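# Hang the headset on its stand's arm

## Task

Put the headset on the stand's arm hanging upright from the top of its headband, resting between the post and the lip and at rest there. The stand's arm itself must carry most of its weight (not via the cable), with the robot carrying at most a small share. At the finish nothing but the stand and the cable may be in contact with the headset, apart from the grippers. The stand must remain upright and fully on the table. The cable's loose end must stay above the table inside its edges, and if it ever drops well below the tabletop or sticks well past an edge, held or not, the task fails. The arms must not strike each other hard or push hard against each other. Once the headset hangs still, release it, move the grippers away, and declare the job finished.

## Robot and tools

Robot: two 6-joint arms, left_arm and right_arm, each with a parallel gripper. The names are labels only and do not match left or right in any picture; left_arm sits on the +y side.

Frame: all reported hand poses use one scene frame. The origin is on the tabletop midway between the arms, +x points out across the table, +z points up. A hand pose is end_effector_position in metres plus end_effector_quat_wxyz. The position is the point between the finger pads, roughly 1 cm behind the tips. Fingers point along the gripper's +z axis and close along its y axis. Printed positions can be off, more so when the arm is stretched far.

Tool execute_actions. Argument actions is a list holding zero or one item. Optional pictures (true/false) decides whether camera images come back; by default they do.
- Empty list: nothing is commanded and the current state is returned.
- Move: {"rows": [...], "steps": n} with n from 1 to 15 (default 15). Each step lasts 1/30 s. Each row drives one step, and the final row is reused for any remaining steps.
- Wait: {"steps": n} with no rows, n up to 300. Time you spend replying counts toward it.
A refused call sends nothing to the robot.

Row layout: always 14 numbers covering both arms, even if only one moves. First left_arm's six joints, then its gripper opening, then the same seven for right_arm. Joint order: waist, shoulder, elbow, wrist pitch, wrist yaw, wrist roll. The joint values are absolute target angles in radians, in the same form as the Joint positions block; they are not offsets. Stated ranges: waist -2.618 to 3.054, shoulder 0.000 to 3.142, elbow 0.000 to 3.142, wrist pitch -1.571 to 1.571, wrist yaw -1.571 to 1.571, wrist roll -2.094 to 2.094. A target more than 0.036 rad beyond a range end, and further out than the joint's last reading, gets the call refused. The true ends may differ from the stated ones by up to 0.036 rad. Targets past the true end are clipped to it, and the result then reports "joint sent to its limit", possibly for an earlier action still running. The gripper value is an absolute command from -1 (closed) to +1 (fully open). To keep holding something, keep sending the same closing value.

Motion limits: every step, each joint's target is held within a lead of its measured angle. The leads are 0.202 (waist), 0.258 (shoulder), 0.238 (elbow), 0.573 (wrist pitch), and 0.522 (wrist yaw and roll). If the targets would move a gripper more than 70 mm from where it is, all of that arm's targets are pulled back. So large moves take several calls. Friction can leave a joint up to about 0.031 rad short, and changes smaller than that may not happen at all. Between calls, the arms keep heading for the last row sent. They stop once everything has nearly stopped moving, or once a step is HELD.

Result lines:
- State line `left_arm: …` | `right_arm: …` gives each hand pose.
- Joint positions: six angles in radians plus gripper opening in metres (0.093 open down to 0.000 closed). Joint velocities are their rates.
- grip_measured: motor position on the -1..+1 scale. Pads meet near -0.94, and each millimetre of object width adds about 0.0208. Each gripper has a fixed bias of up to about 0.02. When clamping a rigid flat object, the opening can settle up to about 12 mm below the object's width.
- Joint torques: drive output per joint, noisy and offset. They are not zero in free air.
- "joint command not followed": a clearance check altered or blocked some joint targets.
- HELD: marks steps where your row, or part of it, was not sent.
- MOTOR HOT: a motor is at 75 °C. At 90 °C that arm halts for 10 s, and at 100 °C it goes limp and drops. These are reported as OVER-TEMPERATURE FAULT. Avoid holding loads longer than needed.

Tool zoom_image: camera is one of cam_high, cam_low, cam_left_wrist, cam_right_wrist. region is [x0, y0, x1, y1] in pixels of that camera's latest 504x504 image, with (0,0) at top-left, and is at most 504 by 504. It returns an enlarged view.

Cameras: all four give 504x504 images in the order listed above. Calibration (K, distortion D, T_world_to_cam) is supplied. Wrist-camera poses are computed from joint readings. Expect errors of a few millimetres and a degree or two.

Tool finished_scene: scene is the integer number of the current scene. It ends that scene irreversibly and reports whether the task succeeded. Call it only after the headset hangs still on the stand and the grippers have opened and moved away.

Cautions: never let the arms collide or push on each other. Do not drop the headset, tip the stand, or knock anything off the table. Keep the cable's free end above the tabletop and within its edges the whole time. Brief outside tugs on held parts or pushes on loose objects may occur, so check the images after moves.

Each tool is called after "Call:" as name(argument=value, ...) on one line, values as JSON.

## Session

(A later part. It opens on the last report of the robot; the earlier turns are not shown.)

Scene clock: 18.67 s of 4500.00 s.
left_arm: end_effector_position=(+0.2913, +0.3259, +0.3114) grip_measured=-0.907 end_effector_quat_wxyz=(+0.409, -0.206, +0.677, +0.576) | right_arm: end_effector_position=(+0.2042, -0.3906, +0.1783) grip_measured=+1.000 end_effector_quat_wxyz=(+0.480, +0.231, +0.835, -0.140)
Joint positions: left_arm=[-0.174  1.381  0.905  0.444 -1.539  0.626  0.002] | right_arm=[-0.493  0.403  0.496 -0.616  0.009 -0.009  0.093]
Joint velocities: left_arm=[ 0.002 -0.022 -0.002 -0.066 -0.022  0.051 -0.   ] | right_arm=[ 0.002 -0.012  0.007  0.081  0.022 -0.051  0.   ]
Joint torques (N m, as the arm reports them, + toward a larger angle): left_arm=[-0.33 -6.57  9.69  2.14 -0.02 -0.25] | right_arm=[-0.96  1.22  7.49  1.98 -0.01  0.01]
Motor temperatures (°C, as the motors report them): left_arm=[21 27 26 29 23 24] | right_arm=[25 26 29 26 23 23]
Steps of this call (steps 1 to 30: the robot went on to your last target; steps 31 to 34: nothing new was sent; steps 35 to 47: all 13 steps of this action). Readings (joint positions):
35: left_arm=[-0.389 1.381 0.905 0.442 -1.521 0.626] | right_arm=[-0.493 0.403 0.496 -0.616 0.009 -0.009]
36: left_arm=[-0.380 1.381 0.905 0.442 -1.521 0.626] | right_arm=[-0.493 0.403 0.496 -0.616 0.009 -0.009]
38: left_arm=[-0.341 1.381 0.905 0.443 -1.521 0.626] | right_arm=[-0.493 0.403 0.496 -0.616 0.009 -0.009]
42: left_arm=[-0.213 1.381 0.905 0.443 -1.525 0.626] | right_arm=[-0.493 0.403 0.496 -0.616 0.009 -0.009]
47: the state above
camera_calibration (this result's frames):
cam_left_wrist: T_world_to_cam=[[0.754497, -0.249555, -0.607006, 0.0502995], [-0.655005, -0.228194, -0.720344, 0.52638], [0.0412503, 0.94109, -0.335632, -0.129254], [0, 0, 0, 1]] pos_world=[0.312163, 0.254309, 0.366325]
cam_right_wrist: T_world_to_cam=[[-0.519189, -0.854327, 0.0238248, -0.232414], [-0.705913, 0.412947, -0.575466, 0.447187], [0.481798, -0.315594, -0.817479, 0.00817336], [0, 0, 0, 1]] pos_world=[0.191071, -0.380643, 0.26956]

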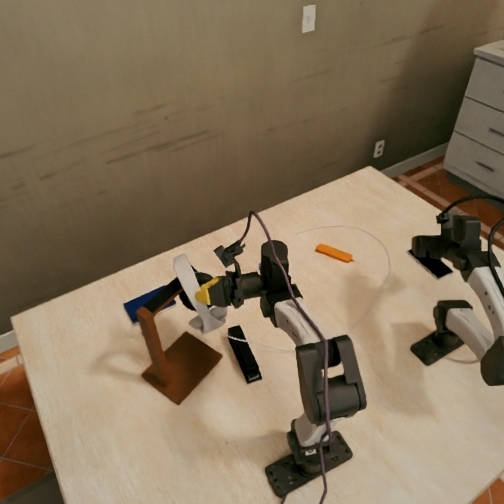

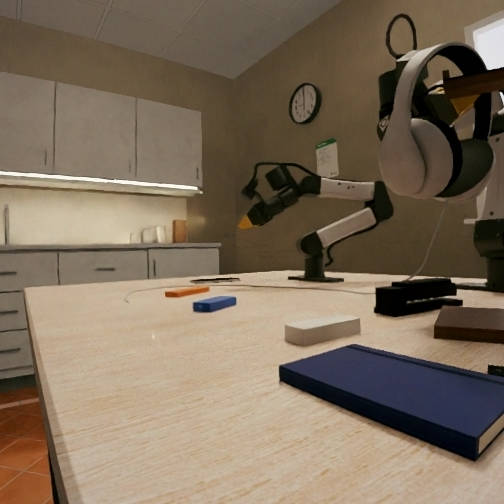

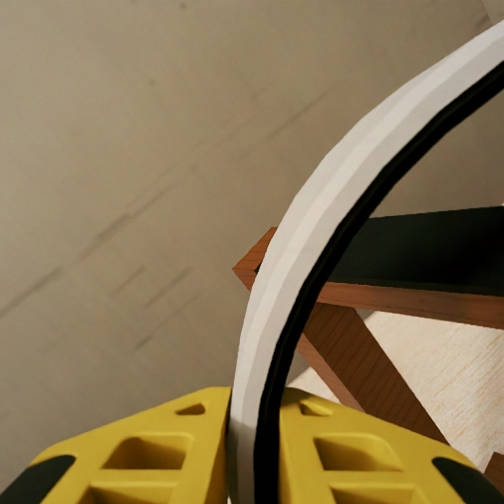

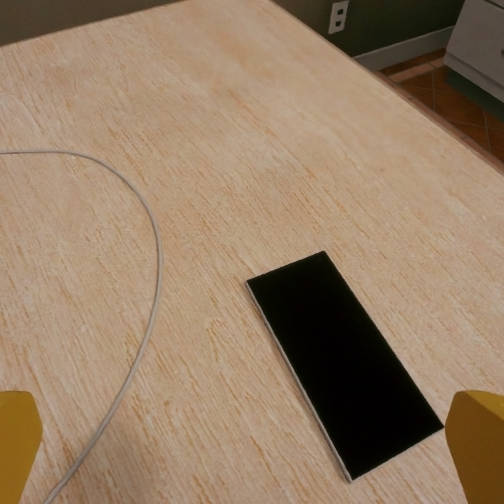

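Call:
execute_actions(actions=[{"rows":[[-0.15,1.38,0.92,0.49,-1.54,0.61,-1,-0.5,0.4,0.5,-0.6,0,0,1],[-0.12,1.38,0.92,0.49,-1.54,0.61,-1,-0.5,0.4,0.5,-0.6,0,0,1],[-0.09,1.38,0.92,0.49,-1.54,0.61,-1,-0.5,0.4,0.5,-0.6,0,0,1],[-0.06,1.38,0.92,0.49,-1.54,0.61,-1,-0.5,0.4,0.5,-0.6,0,0,1],[-0.025,1.38,0.92,0.49,-1.54,0.61,-1,-0.5,0.4,0.5,-0.6,0,0,1]],"steps":11}], pictures=false)

Call:
execute_actions(actions=[{"rows":[[-0.025,1.42,0.855,0.59,-1.54,0.61,-1,-0.5,0.4,0.5,-0.6,0,0,1]],"steps":12}])

Call:
zoom_image(camera="cam_high", region=[110,230,270,390])

Scene clock: 19.97 s of 4500.00 s.
left_arm: end_effector_position=(+0.2750, +0.3756, +0.3115) grip_measured=-0.907 end_effector_quat_wxyz=(+0.363, -0.259, +0.658, +0.607) | right_arm: end_effector_position=(+0.2042, -0.3906, +0.1783) grip_measured=+1.000 end_effector_quat_wxyz=(+0.480, +0.231, +0.835, -0.140)
Joint positions: left_arm=[-0.021  1.381  0.905  0.445 -1.543  0.626  0.002] | right_arm=[-0.493  0.403  0.496 -0.616  0.009 -0.009  0.093]
Joint velocities: left_arm=[ 0.017 -0.017 -0.002 -0.051 -0.066  0.022 -0.001] | right_arm=[-0.012 -0.002  0.002 -0.022  0.007 -0.037  0.   ]
Joint torques (N m, as the arm reports them, + toward a larger angle): left_arm=[-0.28 -5.28  8.96  2.08  0.01 -0.28] | right_arm=[-0.94  1.39  7.59  1.98 -0.04  0.  ]
Motor temperatures (°C, as the motors report them): left_arm=[21 27 26 29 23 24] | right_arm=[25 26 29 27 23 23]
Steps of this call (steps 1 to 15: the robot went on to your last target; steps 16 to 28: nothing new was sent; steps 29 to 39: all 11 steps of this action). Readings (joint positions):
29: left_arm=[-0.173 1.381 0.905 0.445 -1.539 0.626] | right_arm=[-0.493 0.403 0.496 -0.616 0.009 -0.009]
30: left_arm=[-0.166 1.381 0.905 0.445 -1.538 0.626] | right_arm=[-0.493 0.403 0.496 -0.616 0.009 -0.009]
32: left_arm=[-0.130 1.381 0.905 0.445 -1.535 0.626] | right_arm=[-0.493 0.403 0.496 -0.616 0.009 -0.009]
36: left_arm=[-0.029 1.381 0.905 0.445 -1.540 0.626] | right_arm=[-0.493 0.403 0.496 -0.616 0.009 -0.009]
39: the state above

Scene clock: 20.37 s of 4500.00 s.
left_arm: end_effector_position=(+0.2787, +0.3750, +0.2954) grip_measured=-0.907 end_effector_quat_wxyz=(+0.366, -0.263, +0.657, +0.605) | right_arm: end_effector_position=(+0.2042, -0.3906, +0.1783) grip_measured=+1.000 end_effector_quat_wxyz=(+0.480, +0.231, +0.835, -0.140)
Joint positions: left_arm=[-0.021  1.415  0.863  0.534 -1.543  0.627  0.002] | right_arm=[-0.493  0.403  0.496 -0.616  0.009 -0.009  0.093]
Joint velocities: left_arm=[-0.002  0.002 -0.002  0.11  -0.037 -0.007 -0.001] | right_arm=[-0.012  0.007 -0.007  0.007 -0.007  0.022  0.   ]
Joint torques (N m, as the arm reports them, + toward a larger angle): left_arm=[-0.28 -4.97  7.05  2.05  0.   -0.29] | right_arm=[-0.93  1.27  7.54  2.   -0.03  0.04]
Motor temperatures (°C, as the motors report them): left_arm=[21 27 26 29 23 24] | right_arm=[25 26 29 27 23 23]
Steps of this call (steps 1 to 12: all 12 steps of this action). Readings (joint positions):
1: left_arm=[-0.021 1.384 0.900 0.464 -1.543 0.627] | right_arm=[-0.493 0.403 0.496 -0.616 0.009 -0.009]
2: left_arm=[-0.021 1.388 0.891 0.484 -1.543 0.627] | right_arm=[-0.493 0.403 0.496 -0.616 0.009 -0.009]
4: left_arm=[-0.021 1.400 0.877 0.508 -1.543 0.627] | right_arm=[-0.493 0.403 0.496 -0.616 0.009 -0.009]
8: left_arm=[-0.021 1.415 0.863 0.521 -1.543 0.627] | right_arm=[-0.493 0.403 0.496 -0.616 0.009 -0.009]
12: the state above
camera_calibration (this result's frames):
cam_left_wrist: T_world_to_cam=[[0.791728, -0.129634, -0.59696, 0.00401582], [-0.602299, -0.328812, -0.727405, 0.542993], [-0.101991, 0.935456, -0.338409, -0.137525], [0, 0, 0, 1]] pos_world=[0.309838, 0.307712, 0.350834]
cam_right_wrist: T_world_to_cam=[[-0.519189, -0.854327, 0.0238248, -0.232414], [-0.705913, 0.412947, -0.575466, 0.447187], [0.481798, -0.315594, -0.817479, 0.00817336], [0, 0, 0, 1]] pos_world=[0.191071, -0.380643, 0.26956]

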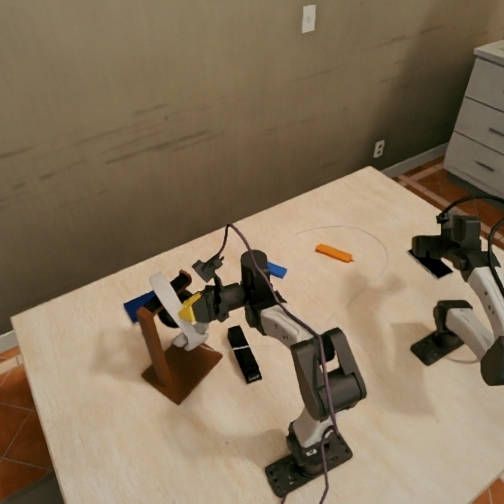

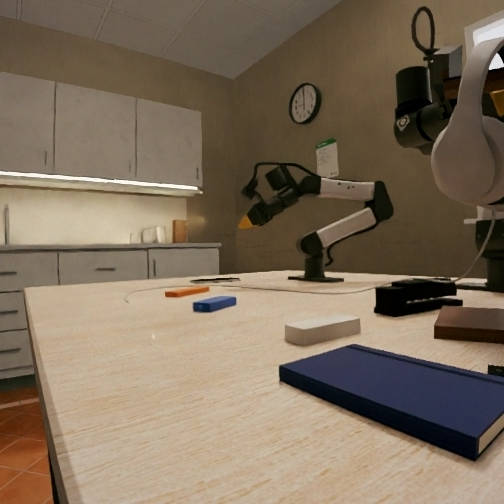

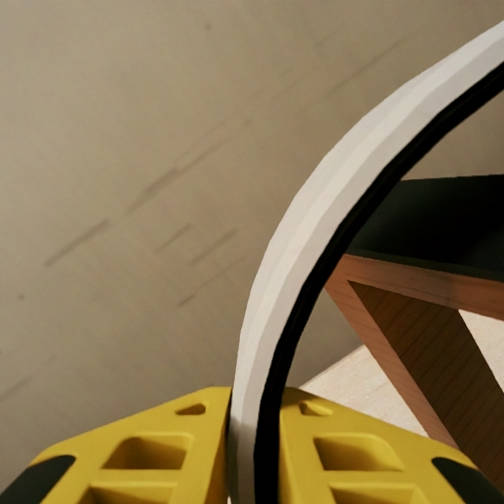

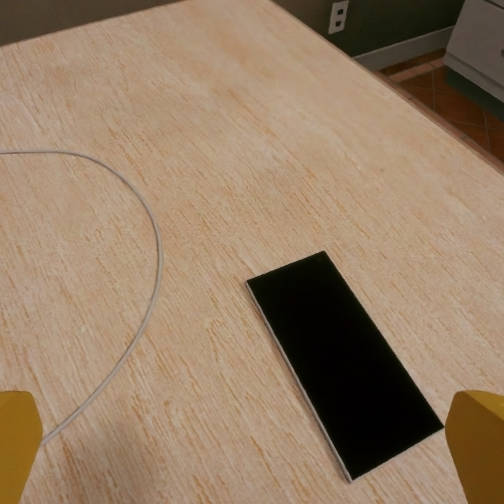

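Region (110, 230, 270, 390) of cam_high's 504x504 image, scaled by 3.150, with more detail than that image has.

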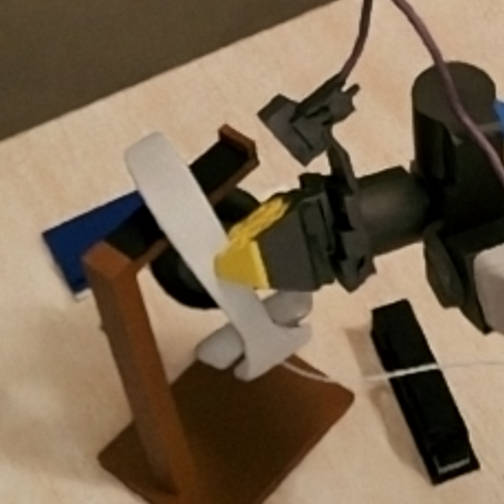

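Call:
execute_actions(actions=[{"rows":[[-0.025,1.46,0.805,0.68,-1.54,0.61,-1,-0.5,0.4,0.5,-0.6,0,0,1]],"steps":13}])

Call:
zoom_image(camera="cam_high", region=[110,230,270,390])

Scene clock: 21.20 s of 4500.00 s.
left_arm: end_effector_position=(+0.2813, +0.3747, +0.2754) grip_measured=-0.907 end_effector_quat_wxyz=(+0.367, -0.263, +0.656, +0.604) | right_arm: end_effector_position=(+0.2042, -0.3906, +0.1783) grip_measured=+1.000 end_effector_quat_wxyz=(+0.480, +0.231, +0.835, -0.140)
Joint positions: left_arm=[-0.021  1.456  0.812  0.628 -1.543  0.627  0.002] | right_arm=[-0.493  0.403  0.496 -0.616  0.009 -0.009  0.093]
Joint velocities: left_arm=[-0.007  0.022 -0.007  0.007 -0.037 -0.11  -0.   ] | right_arm=[-0.012  0.017 -0.017 -0.022  0.022  0.051  0.   ]
Joint torques (N m, as the arm reports them, + toward a larger angle): left_arm=[-0.36 -5.07  6.96  2.14  0.02 -0.25] | right_arm=[-0.95  1.43  7.57  2.03 -0.05 -0.01]
Motor temperatures (°C, as the motors report them): left_arm=[21 27 26 30 23 24] | right_arm=[25 26 29 27 23 23]
Steps of this call (steps 1 to 12: the robot went on to your last target; steps 13 to 25: all 13 steps of this action). Readings (joint positions):
13: left_arm=[-0.021 1.419 0.857 0.561 -1.543 0.628] | right_arm=[-0.493 0.403 0.496 -0.616 0.009 -0.009]
14: left_arm=[-0.021 1.423 0.847 0.582 -1.543 0.627] | right_arm=[-0.493 0.403 0.496 -0.616 0.009 -0.009]
16: left_arm=[-0.021 1.438 0.829 0.604 -1.543 0.627] | right_arm=[-0.493 0.403 0.496 -0.616 0.009 -0.009]
20: left_arm=[-0.021 1.456 0.812 0.612 -1.543 0.627] | right_arm=[-0.493 0.403 0.496 -0.616 0.009 -0.009]
25: the state above
camera_calibration (this result's frames):
cam_left_wrist: T_world_to_cam=[[0.792856, -0.129783, -0.595429, -0.0106793], [-0.600922, -0.328993, -0.728462, 0.529852], [-0.10135, 0.935372, -0.338833, -0.143732], [0, 0, 0, 1]] pos_world=[0.3123, 0.307375, 0.330917]
cam_right_wrist: T_world_to_cam=[[-0.519189, -0.854327, 0.0238248, -0.232414], [-0.705913, 0.412947, -0.575466, 0.447187], [0.481798, -0.315594, -0.817479, 0.00817336], [0, 0, 0, 1]] pos_world=[0.191071, -0.380643, 0.26956]

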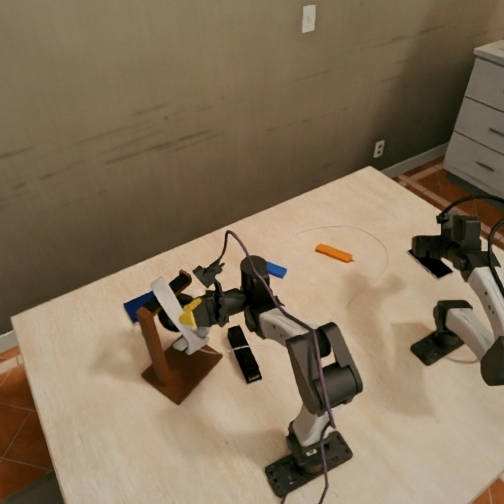

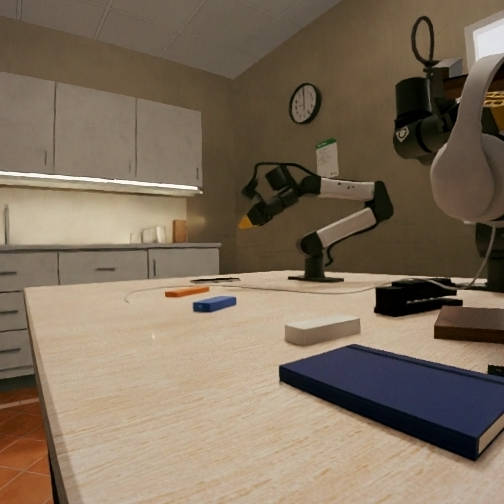

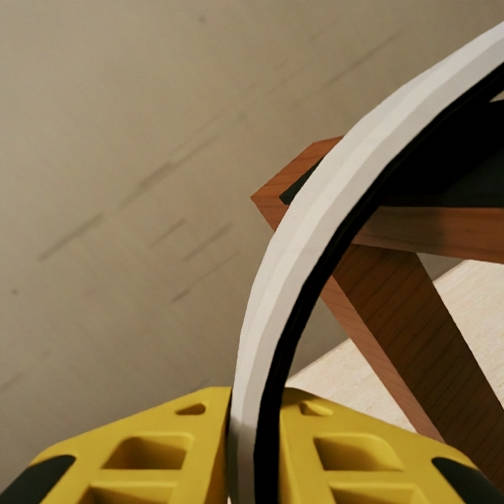

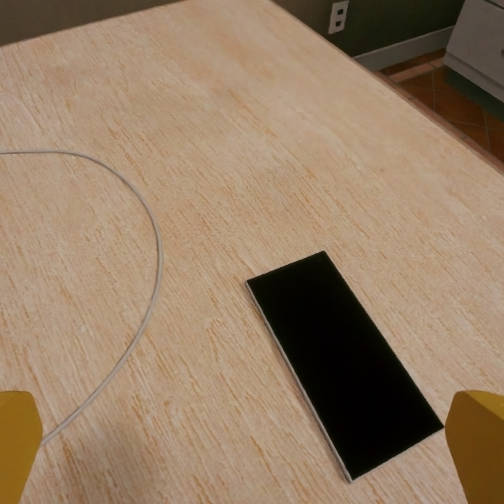

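Region (110, 230, 270, 390) of cam_high's 504x504 image, scaled by 3.150, with more detail than that image has.

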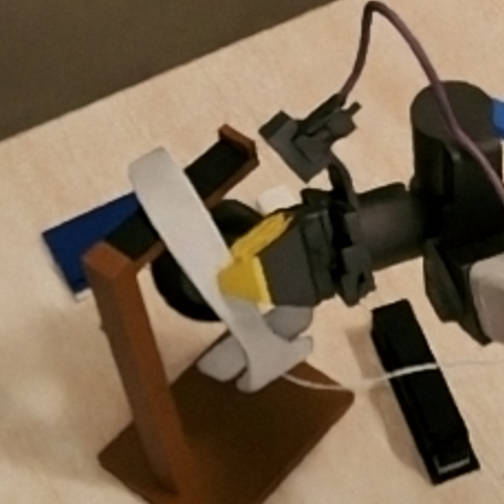

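Still about a centimetre above.

Call:
execute_actions(actions=[{"rows":[[-0.025,1.46,0.755,0.72,-1.54,0.61,-1,-0.5,0.4,0.5,-0.6,0,0,1]],"steps":12}])

Scene clock: 21.87 s of 4500.00 s.
left_arm: end_effector_position=(+0.2785, +0.3751, +0.2696) grip_measured=-0.907 end_effector_quat_wxyz=(+0.377, -0.271, +0.653, +0.598) | right_arm: end_effector_position=(+0.2042, -0.3906, +0.1783) grip_measured=+1.000 end_effector_quat_wxyz=(+0.480, +0.231, +0.835, -0.140)
Joint positions: left_arm=[-0.021  1.456  0.778  0.689 -1.538  0.626  0.002] | right_arm=[-0.493  0.403  0.496 -0.616  0.009 -0.009  0.093]
Joint velocities: left_arm=[-0.017  0.012 -0.012  0.037  0.037 -0.066  0.   ] | right_arm=[ 0.002 -0.017 -0.012  0.007  0.007  0.022  0.   ]
Joint torques (N m, as the arm reports them, + toward a larger angle): left_arm=[-0.19 -5.09  5.75  1.91  0.01 -0.23] | right_arm=[-0.83  1.31  7.59  1.98 -0.02  0.04]
Motor temperatures (°C, as the motors report them): left_arm=[21 27 26 30 23 24] | right_arm=[25 26 29 27 23 23]
Steps of this call (steps 1 to 8: the robot went on to your last target; steps 9 to 20: all 12 steps of this action). Readings (joint positions):
9: left_arm=[-0.021 1.456 0.806 0.642 -1.542 0.627] | right_arm=[-0.493 0.403 0.496 -0.616 0.009 -0.009]
10: left_arm=[-0.021 1.456 0.795 0.655 -1.542 0.627] | right_arm=[-0.493 0.403 0.496 -0.616 0.009 -0.009]
12: left_arm=[-0.021 1.456 0.782 0.671 -1.540 0.626] | right_arm=[-0.493 0.403 0.496 -0.616 0.009 -0.009]
16: left_arm=[-0.021 1.456 0.779 0.686 -1.540 0.626] | right_arm=[-0.493 0.403 0.496 -0.616 0.009 -0.009]
20: the state above
camera_calibration (this result's frames):
cam_left_wrist: T_world_to_cam=[[0.808845, -0.135442, -0.572211, -0.0204314], [-0.58144, -0.32941, -0.74392, 0.522987], [-0.0877345, 0.934422, -0.345193, -0.148029], [0, 0, 0, 1]] pos_world=[0.307624, 0.307832, 0.326271]
cam_right_wrist: T_world_to_cam=[[-0.519189, -0.854327, 0.0238248, -0.232414], [-0.705913, 0.412947, -0.575466, 0.447187], [0.481798, -0.315594, -0.817479, 0.00817336], [0, 0, 0, 1]] pos_world=[0.191071, -0.380643, 0.26956]

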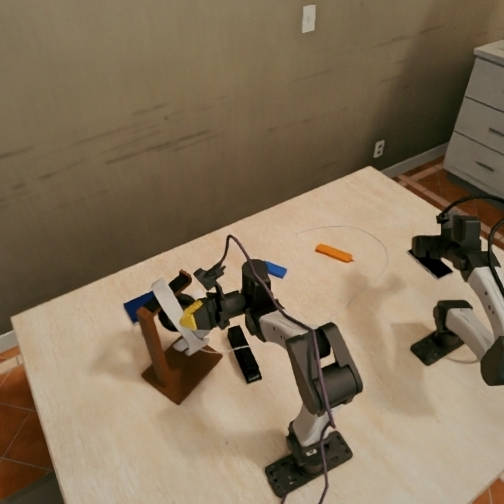

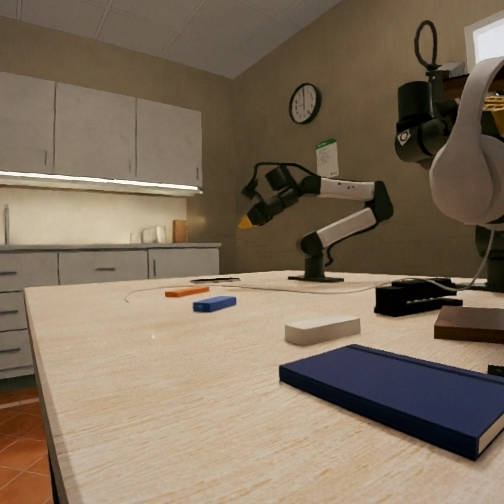

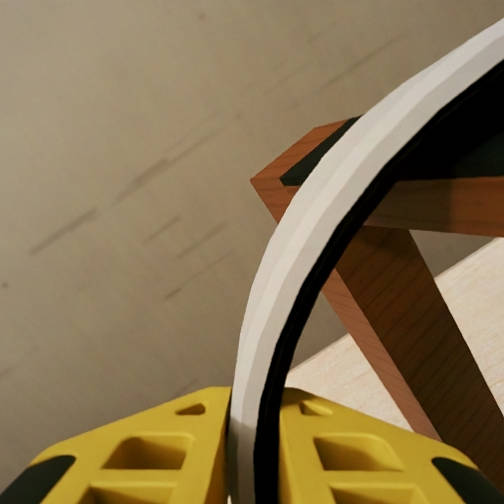

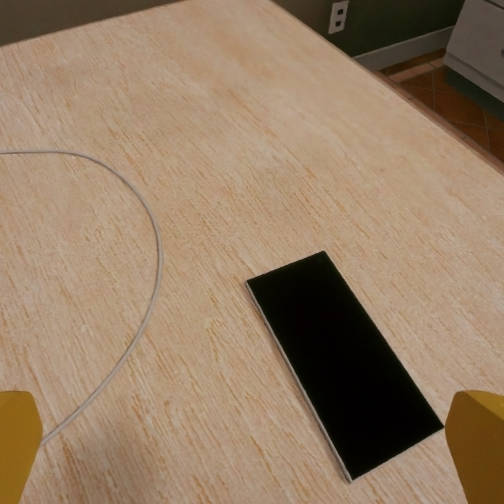

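Contact (torques dropped). Release.

Call:
execute_actions(actions=[{"rows":[[-0.025,1.46,0.755,0.69,-1.54,0.61,-0.85,-0.5,0.4,0.5,-0.6,0,0,1],[-0.025,1.46,0.755,0.69,-1.54,0.61,-0.77,-0.5,0.4,0.5,-0.6,0,0,1],[-0.025,1.46,0.755,0.69,-1.54,0.61,-0.7,-0.5,0.4,0.5,-0.6,0,0,1],[-0.025,1.46,0.755,0.69,-1.54,0.61,-0.65,-0.5,0.4,0.5,-0.6,0,0,1],[-0.025,1.46,0.755,0.69,-1.54,0.61,-0.6,-0.5,0.4,0.5,-0.6,0,0,1],[-0.025,1.46,0.755,0.69,-1.54,0.61,-0.5,-0.5,0.4,0.5,-0.6,0,0,1],[-0.025,1.46,0.755,0.69,-1.54,0.61,-0.1,-0.5,0.4,0.5,-0.6,0,0,1]]}])

Scene clock: 23.10 s of 4500.00 s.
left_arm: end_effector_position=(+0.2785, +0.3751, +0.2695) grip_measured=-0.102 end_effector_quat_wxyz=(+0.378, -0.273, +0.652, +0.598) | right_arm: end_effector_position=(+0.2042, -0.3906, +0.1783) grip_measured=+1.000 end_effector_quat_wxyz=(+0.480, +0.231, +0.835, -0.140)
Joint positions: left_arm=[-0.021  1.456  0.778  0.688 -1.538  0.621  0.04 ] | right_arm=[-0.493  0.403  0.496 -0.616  0.009 -0.009  0.093]
Joint velocities: left_arm=[ 0.012 -0.002  0.007  0.007 -0.051  0.081  0.   ] | right_arm=[ 0.012 -0.002 -0.002 -0.051  0.007  0.037  0.   ]
Joint torques (N m, as the arm reports them, + toward a larger angle): left_arm=[-0.37 -5.07  5.49  1.7  -0.01 -0.18] | right_arm=[-0.99  1.33  7.59  1.97 -0.03  0.02]
Motor temperatures (°C, as the motors report them): left_arm=[21 27 26 30 23 24] | right_arm=[25 26 29 27 23 23]
Steps of this call (steps 1 to 15: the robot went on to your last target; steps 16 to 22: nothing new was sent; steps 23 to 37: all 15 steps of this action). Readings (joint positions):
23: left_arm=[-0.021 1.456 0.778 0.689 -1.538 0.626] | right_arm=[-0.493 0.403 0.496 -0.616 0.009 -0.009]
24: left_arm=[-0.021 1.456 0.778 0.688 -1.538 0.626] | right_arm=[-0.493 0.403 0.496 -0.616 0.009 -0.009]
26: left_arm=[-0.021 1.456 0.778 0.688 -1.538 0.625] | right_arm=[-0.493 0.403 0.496 -0.616 0.009 -0.009]
30: left_arm=[-0.021 1.456 0.778 0.688 -1.538 0.622] | right_arm=[-0.493 0.403 0.496 -0.616 0.009 -0.009]
37: the state above
camera_calibration (this result's frames):
cam_left_wrist: T_world_to_cam=[[0.810988, -0.135829, -0.569078, -0.0217802], [-0.578643, -0.329913, -0.745875, 0.522857], [-0.0864348, 0.934188, -0.346152, -0.148076], [0, 0, 0, 1]] pos_world=[0.307412, 0.30787, 0.326334]
cam_right_wrist: T_world_to_cam=[[-0.519189, -0.854327, 0.0238248, -0.232414], [-0.705913, 0.412947, -0.575466, 0.447187], [0.481798, -0.315594, -0.817479, 0.00817336], [0, 0, 0, 1]] pos_world=[0.191071, -0.380643, 0.26956]

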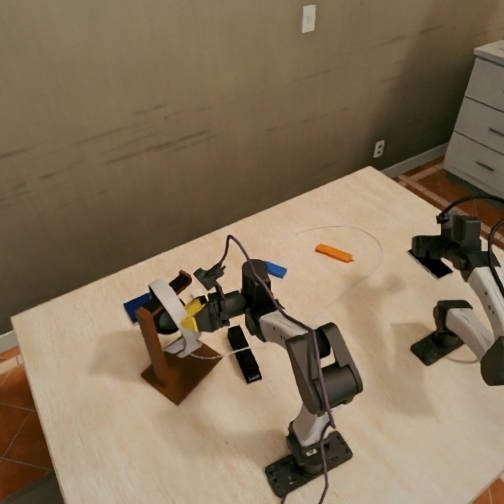

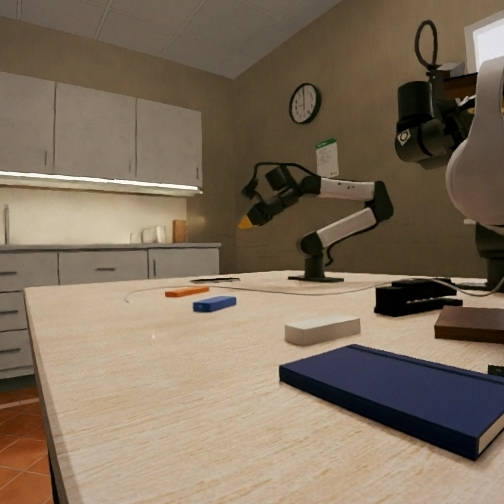

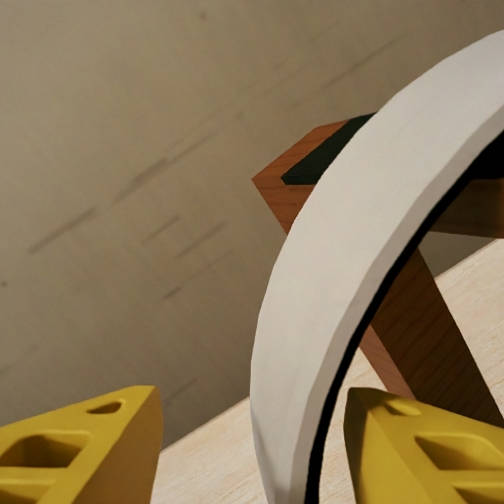

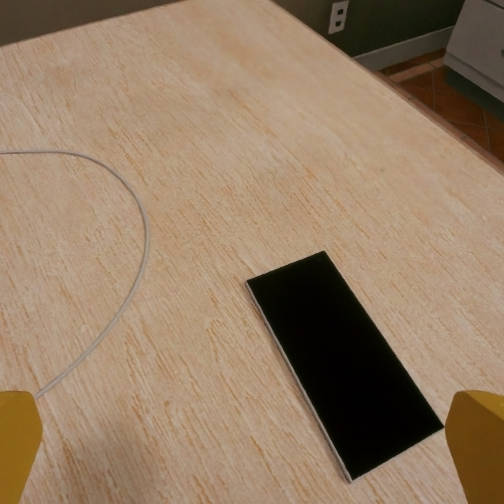

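Call:
execute_actions(actions=[{"rows":[[-0.05,1.44,0.755,0.69,-1.54,0.61,-0.1,-0.5,0.4,0.5,-0.6,0,0,1],[-0.08,1.43,0.745,0.69,-1.54,0.61,-0.1,-0.5,0.4,0.5,-0.6,0,0,1],[-0.11,1.42,0.735,0.69,-1.54,0.61,-0.1,-0.5,0.4,0.5,-0.6,0,0,1],[-0.14,1.41,0.725,0.69,-1.54,0.61,-0.1,-0.5,0.4,0.5,-0.6,0,0,1],[-0.18,1.4,0.715,0.69,-1.54,0.61,-0.1,-0.5,0.4,0.5,-0.6,0,0,1],[-0.23,1.39,0.705,0.69,-1.54,0.61,-0.1,-0.5,0.4,0.5,-0.6,0,0,1],[-0.29,1.39,0.705,0.69,-1.54,0.61,-0.1,-0.5,0.4,0.5,-0.6,0,0,1],[-0.35,1.39,0.705,0.69,-1.54,0.61,-0.1,-0.5,0.4,0.5,-0.6,0,0,1],[-0.65,1.39,0.705,0.69,-1.54,0.61,-0.1,-0.5,0.4,0.5,-0.6,0,0,1]]}], pictures=false)

Call:
execute_actions(actions=[{"steps":75}])

Call:
zoom_image(camera="cam_high", region=[110,250,270,410])

Call:
execute_actions(actions=[{"steps":40}])

Scene clock: 24.87 s of 4500.00 s.
left_arm: end_effector_position=(+0.2833, +0.1695, +0.2690) grip_measured=-0.102 end_effector_quat_wxyz=(+0.548, -0.055, +0.705, +0.447) | right_arm: end_effector_position=(+0.2042, -0.3906, +0.1783) grip_measured=+1.000 end_effector_quat_wxyz=(+0.480, +0.231, +0.835, -0.140)
Joint positions: left_arm=[-0.657  1.409  0.734  0.688 -1.534  0.62   0.04 ] | right_arm=[-0.493  0.403  0.496 -0.616  0.009 -0.009  0.093]
Joint velocities: left_arm=[-0.369 -0.007  0.022  0.037 -0.022 -0.051 -0.001] | right_arm=[ 0.002 -0.002  0.012 -0.007  0.022 -0.007  0.   ]
Joint torques (N m, as the arm reports them, + toward a larger angle): left_arm=[ 2.33 -6.19  5.12  1.64 -0.08 -0.21] | right_arm=[-0.98  1.29  7.5   1.98 -0.04  0.03]
Motor temperatures (°C, as the motors report them): left_arm=[21 27 26 30 23 24] | right_arm=[25 26 29 27 23 23]
Steps of this call (steps 1 to 15: the robot went on to your last target; steps 16 to 38: nothing new was sent; steps 39 to 53: all 15 steps of this action). Readings (joint positions):
39: left_arm=[-0.023 1.456 0.778 0.688 -1.538 0.621] | right_arm=[-0.493 0.403 0.496 -0.616 0.009 -0.009]
40: left_arm=[-0.031 1.456 0.778 0.688 -1.538 0.621] | right_arm=[-0.493 0.403 0.496 -0.616 0.009 -0.009]
42: left_arm=[-0.074 1.447 0.768 0.688 -1.538 0.621] | right_arm=[-0.493 0.403 0.496 -0.616 0.009 -0.009]
46: left_arm=[-0.242 1.412 0.736 0.688 -1.540 0.621] | right_arm=[-0.493 0.403 0.496 -0.616 0.009 -0.009]
53: the state above

Scene clock: 27.37 s of 4500.00 s.
left_arm: end_effector_position=(+0.2830, +0.1685, +0.2690) grip_measured=-0.102 end_effector_quat_wxyz=(+0.549, -0.054, +0.705, +0.446) | right_arm: end_effector_position=(+0.2042, -0.3906, +0.1783) grip_measured=+1.000 end_effector_quat_wxyz=(+0.480, +0.231, +0.835, -0.140)
Joint positions: left_arm=[-0.66   1.409  0.734  0.688 -1.534  0.62   0.04 ] | right_arm=[-0.493  0.403  0.496 -0.616  0.009 -0.009  0.093]
Joint velocities: left_arm=[-0.012  0.007  0.007 -0.022 -0.066  0.007 -0.001] | right_arm=[-0.002  0.002 -0.007 -0.007  0.007 -0.007  0.   ]
Joint torques (N m, as the arm reports them, + toward a larger angle): left_arm=[ 0.73 -6.37  5.16  1.65 -0.05 -0.22] | right_arm=[-0.98  1.29  7.41  1.99 -0.04  0.03]
Motor temperatures (°C, as the motors report them): left_arm=[21 27 26 30 23 24] | right_arm=[25 26 30 28 23 23]
Steps of this call (steps 1 to 15: the robot went on to your last target; steps 16 to 75: nothing new was sent). Readings (joint positions):
1: left_arm=[-0.662 1.409 0.734 0.688 -1.534 0.620] | right_arm=[-0.493 0.403 0.496 -0.616 0.009 -0.009]
2: left_arm=[-0.661 1.409 0.734 0.688 -1.534 0.620] | right_arm=[-0.493 0.403 0.496 -0.616 0.009 -0.009]
4: left_arm=[-0.660 1.409 0.734 0.688 -1.534 0.620] | right_arm=[-0.493 0.403 0.496 -0.616 0.009 -0.009]
8: left_arm=[-0.660 1.409 0.734 0.688 -1.534 0.620] | right_arm=[-0.493 0.403 0.496 -0.616 0.009 -0.009]
75: the state above
All arms were judged still, so your last target was given up. Only a new action makes them travel on or press farther. Fingers that are still opening or closing keep moving.
camera_calibration (this result's frames):
cam_left_wrist: T_world_to_cam=[[0.569351, -0.596878, -0.565311, 0.0912513], [-0.65844, 0.08065, -0.7483, 0.410989], [0.492236, 0.798269, -0.34709, -0.09558], [0, 0, 0, 1]] pos_world=[0.265706, 0.0976181, 0.325954]
cam_right_wrist: T_world_to_cam=[[-0.519189, -0.854327, 0.0238248, -0.232414], [-0.705913, 0.412947, -0.575466, 0.447187], [0.481798, -0.315594, -0.817479, 0.00817336], [0, 0, 0, 1]] pos_world=[0.191071, -0.380643, 0.26956]

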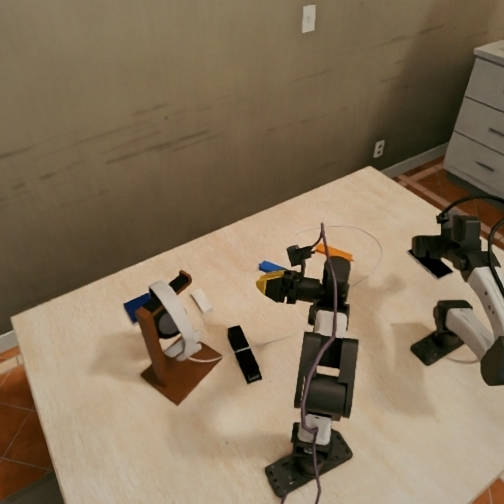

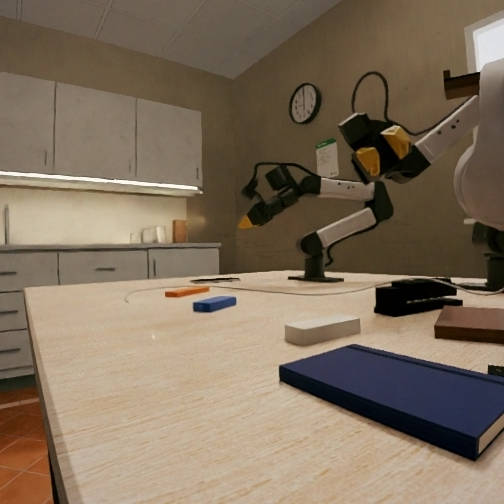

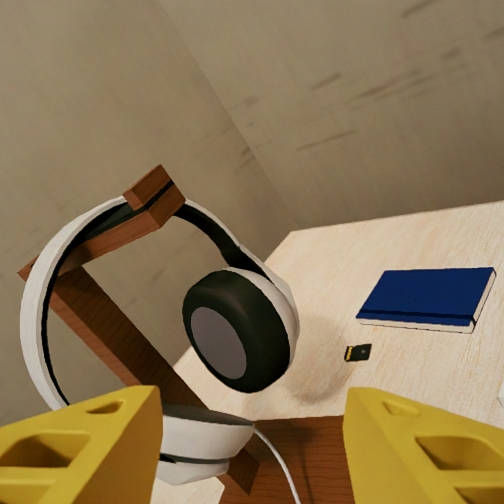

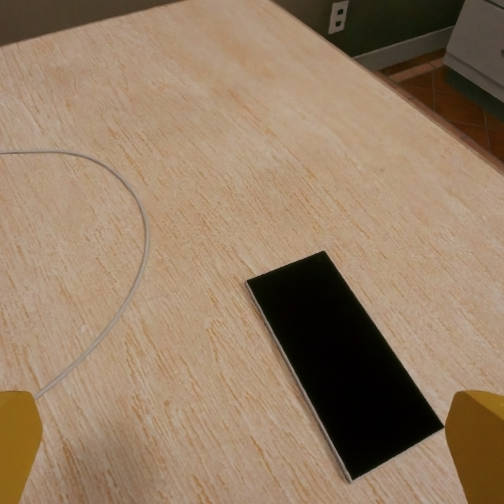

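Region (110, 250, 270, 410) of cam_high's 504x504 image, scaled by 3.150, with more detail than that image has.

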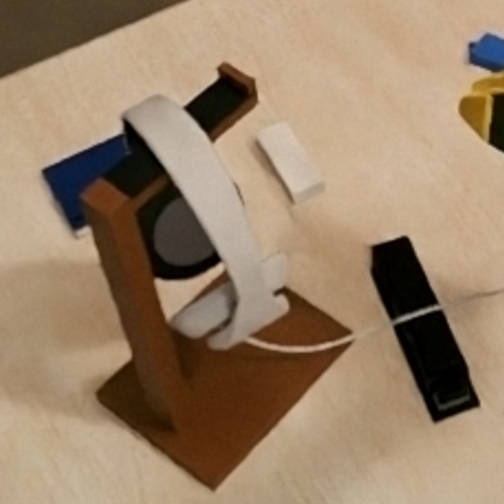

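Scene clock: 28.70 s of 4500.00 s.
left_arm: end_effector_position=(+0.2830, +0.1685, +0.2690) grip_measured=-0.102 end_effector_quat_wxyz=(+0.549, -0.054, +0.705, +0.446) | right_arm: end_effector_position=(+0.2042, -0.3906, +0.1783) grip_measured=+1.000 end_effector_quat_wxyz=(+0.480, +0.231, +0.835, -0.140)
Joint positions: left_arm=[-0.66   1.409  0.734  0.688 -1.534  0.62   0.04 ] | right_arm=[-0.493  0.403  0.496 -0.616  0.009 -0.009  0.093]
Joint velocities: left_arm=[ 0.012  0.007  0.002  0.037  0.051 -0.037  0.001] | right_arm=[-0.017 -0.012  0.007 -0.037  0.066  0.007  0.   ]
Joint torques (N m, as the arm reports them, + toward a larger angle): left_arm=[ 0.62 -6.36  5.29  1.68 -0.04 -0.2 ] | right_arm=[-1.03  1.43  7.53  1.98 -0.03  0.02]
Motor temperatures (°C, as the motors report them): left_arm=[21 27 26 30 23 24] | right_arm=[25 26 30 28 23 23]
Steps of this call (steps 1 to 40: nothing new was sent). Readings (joint positions):
1: left_arm=[-0.660 1.409 0.734 0.688 -1.534 0.620] | right_arm=[-0.493 0.403 0.496 -0.616 0.009 -0.009]
2: left_arm=[-0.660 1.409 0.734 0.688 -1.534 0.620] | right_arm=[-0.493 0.403 0.496 -0.616 0.009 -0.009]
4: left_arm=[-0.660 1.409 0.734 0.688 -1.534 0.620] | right_arm=[-0.493 0.403 0.496 -0.616 0.009 -0.009]
8: left_arm=[-0.660 1.409 0.734 0.688 -1.534 0.620] | right_arm=[-0.493 0.403 0.496 -0.616 0.009 -0.009]
40: the state above
camera_calibration (this result's frames):
cam_left_wrist: T_world_to_cam=[[0.569351, -0.596878, -0.565311, 0.0912513], [-0.65844, 0.08065, -0.7483, 0.410989], [0.492236, 0.798269, -0.34709, -0.09558], [0, 0, 0, 1]] pos_world=[0.265706, 0.0976181, 0.325954]
cam_right_wrist: T_world_to_cam=[[-0.519189, -0.854327, 0.0238248, -0.232414], [-0.705913, 0.412947, -0.575466, 0.447187], [0.481798, -0.315594, -0.817479, 0.00817336], [0, 0, 0, 1]] pos_world=[0.191071, -0.380643, 0.26956]

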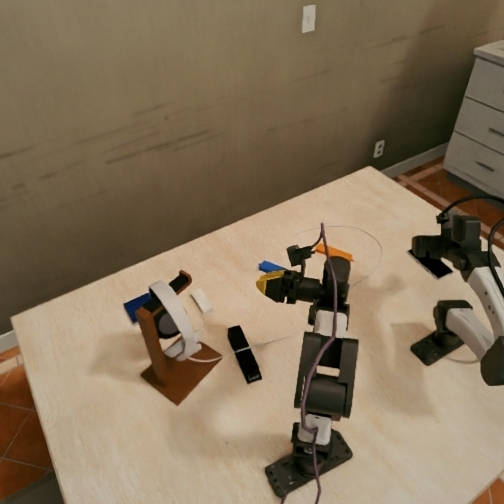

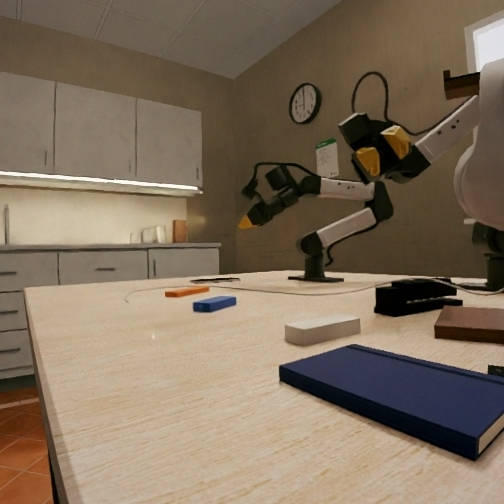

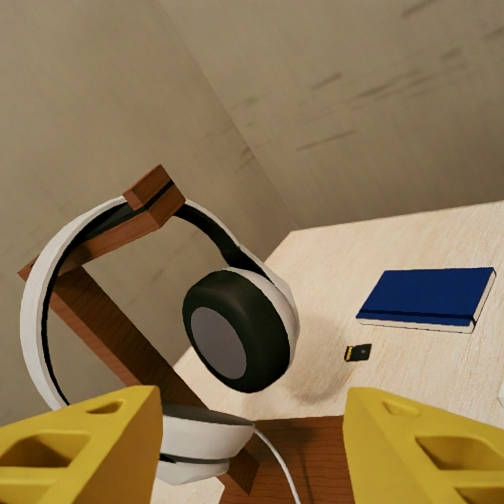

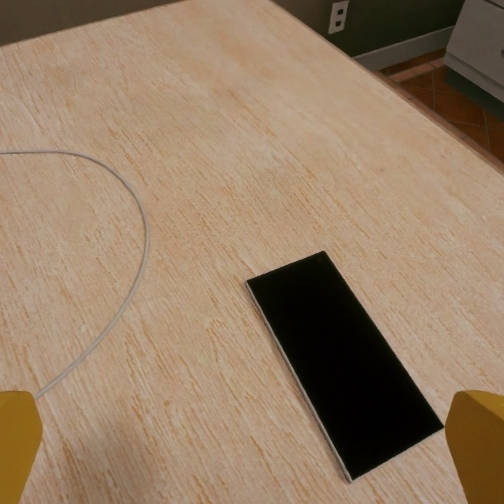

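Call:
finished_scene(scene=2)

The scene is finished: the task was done.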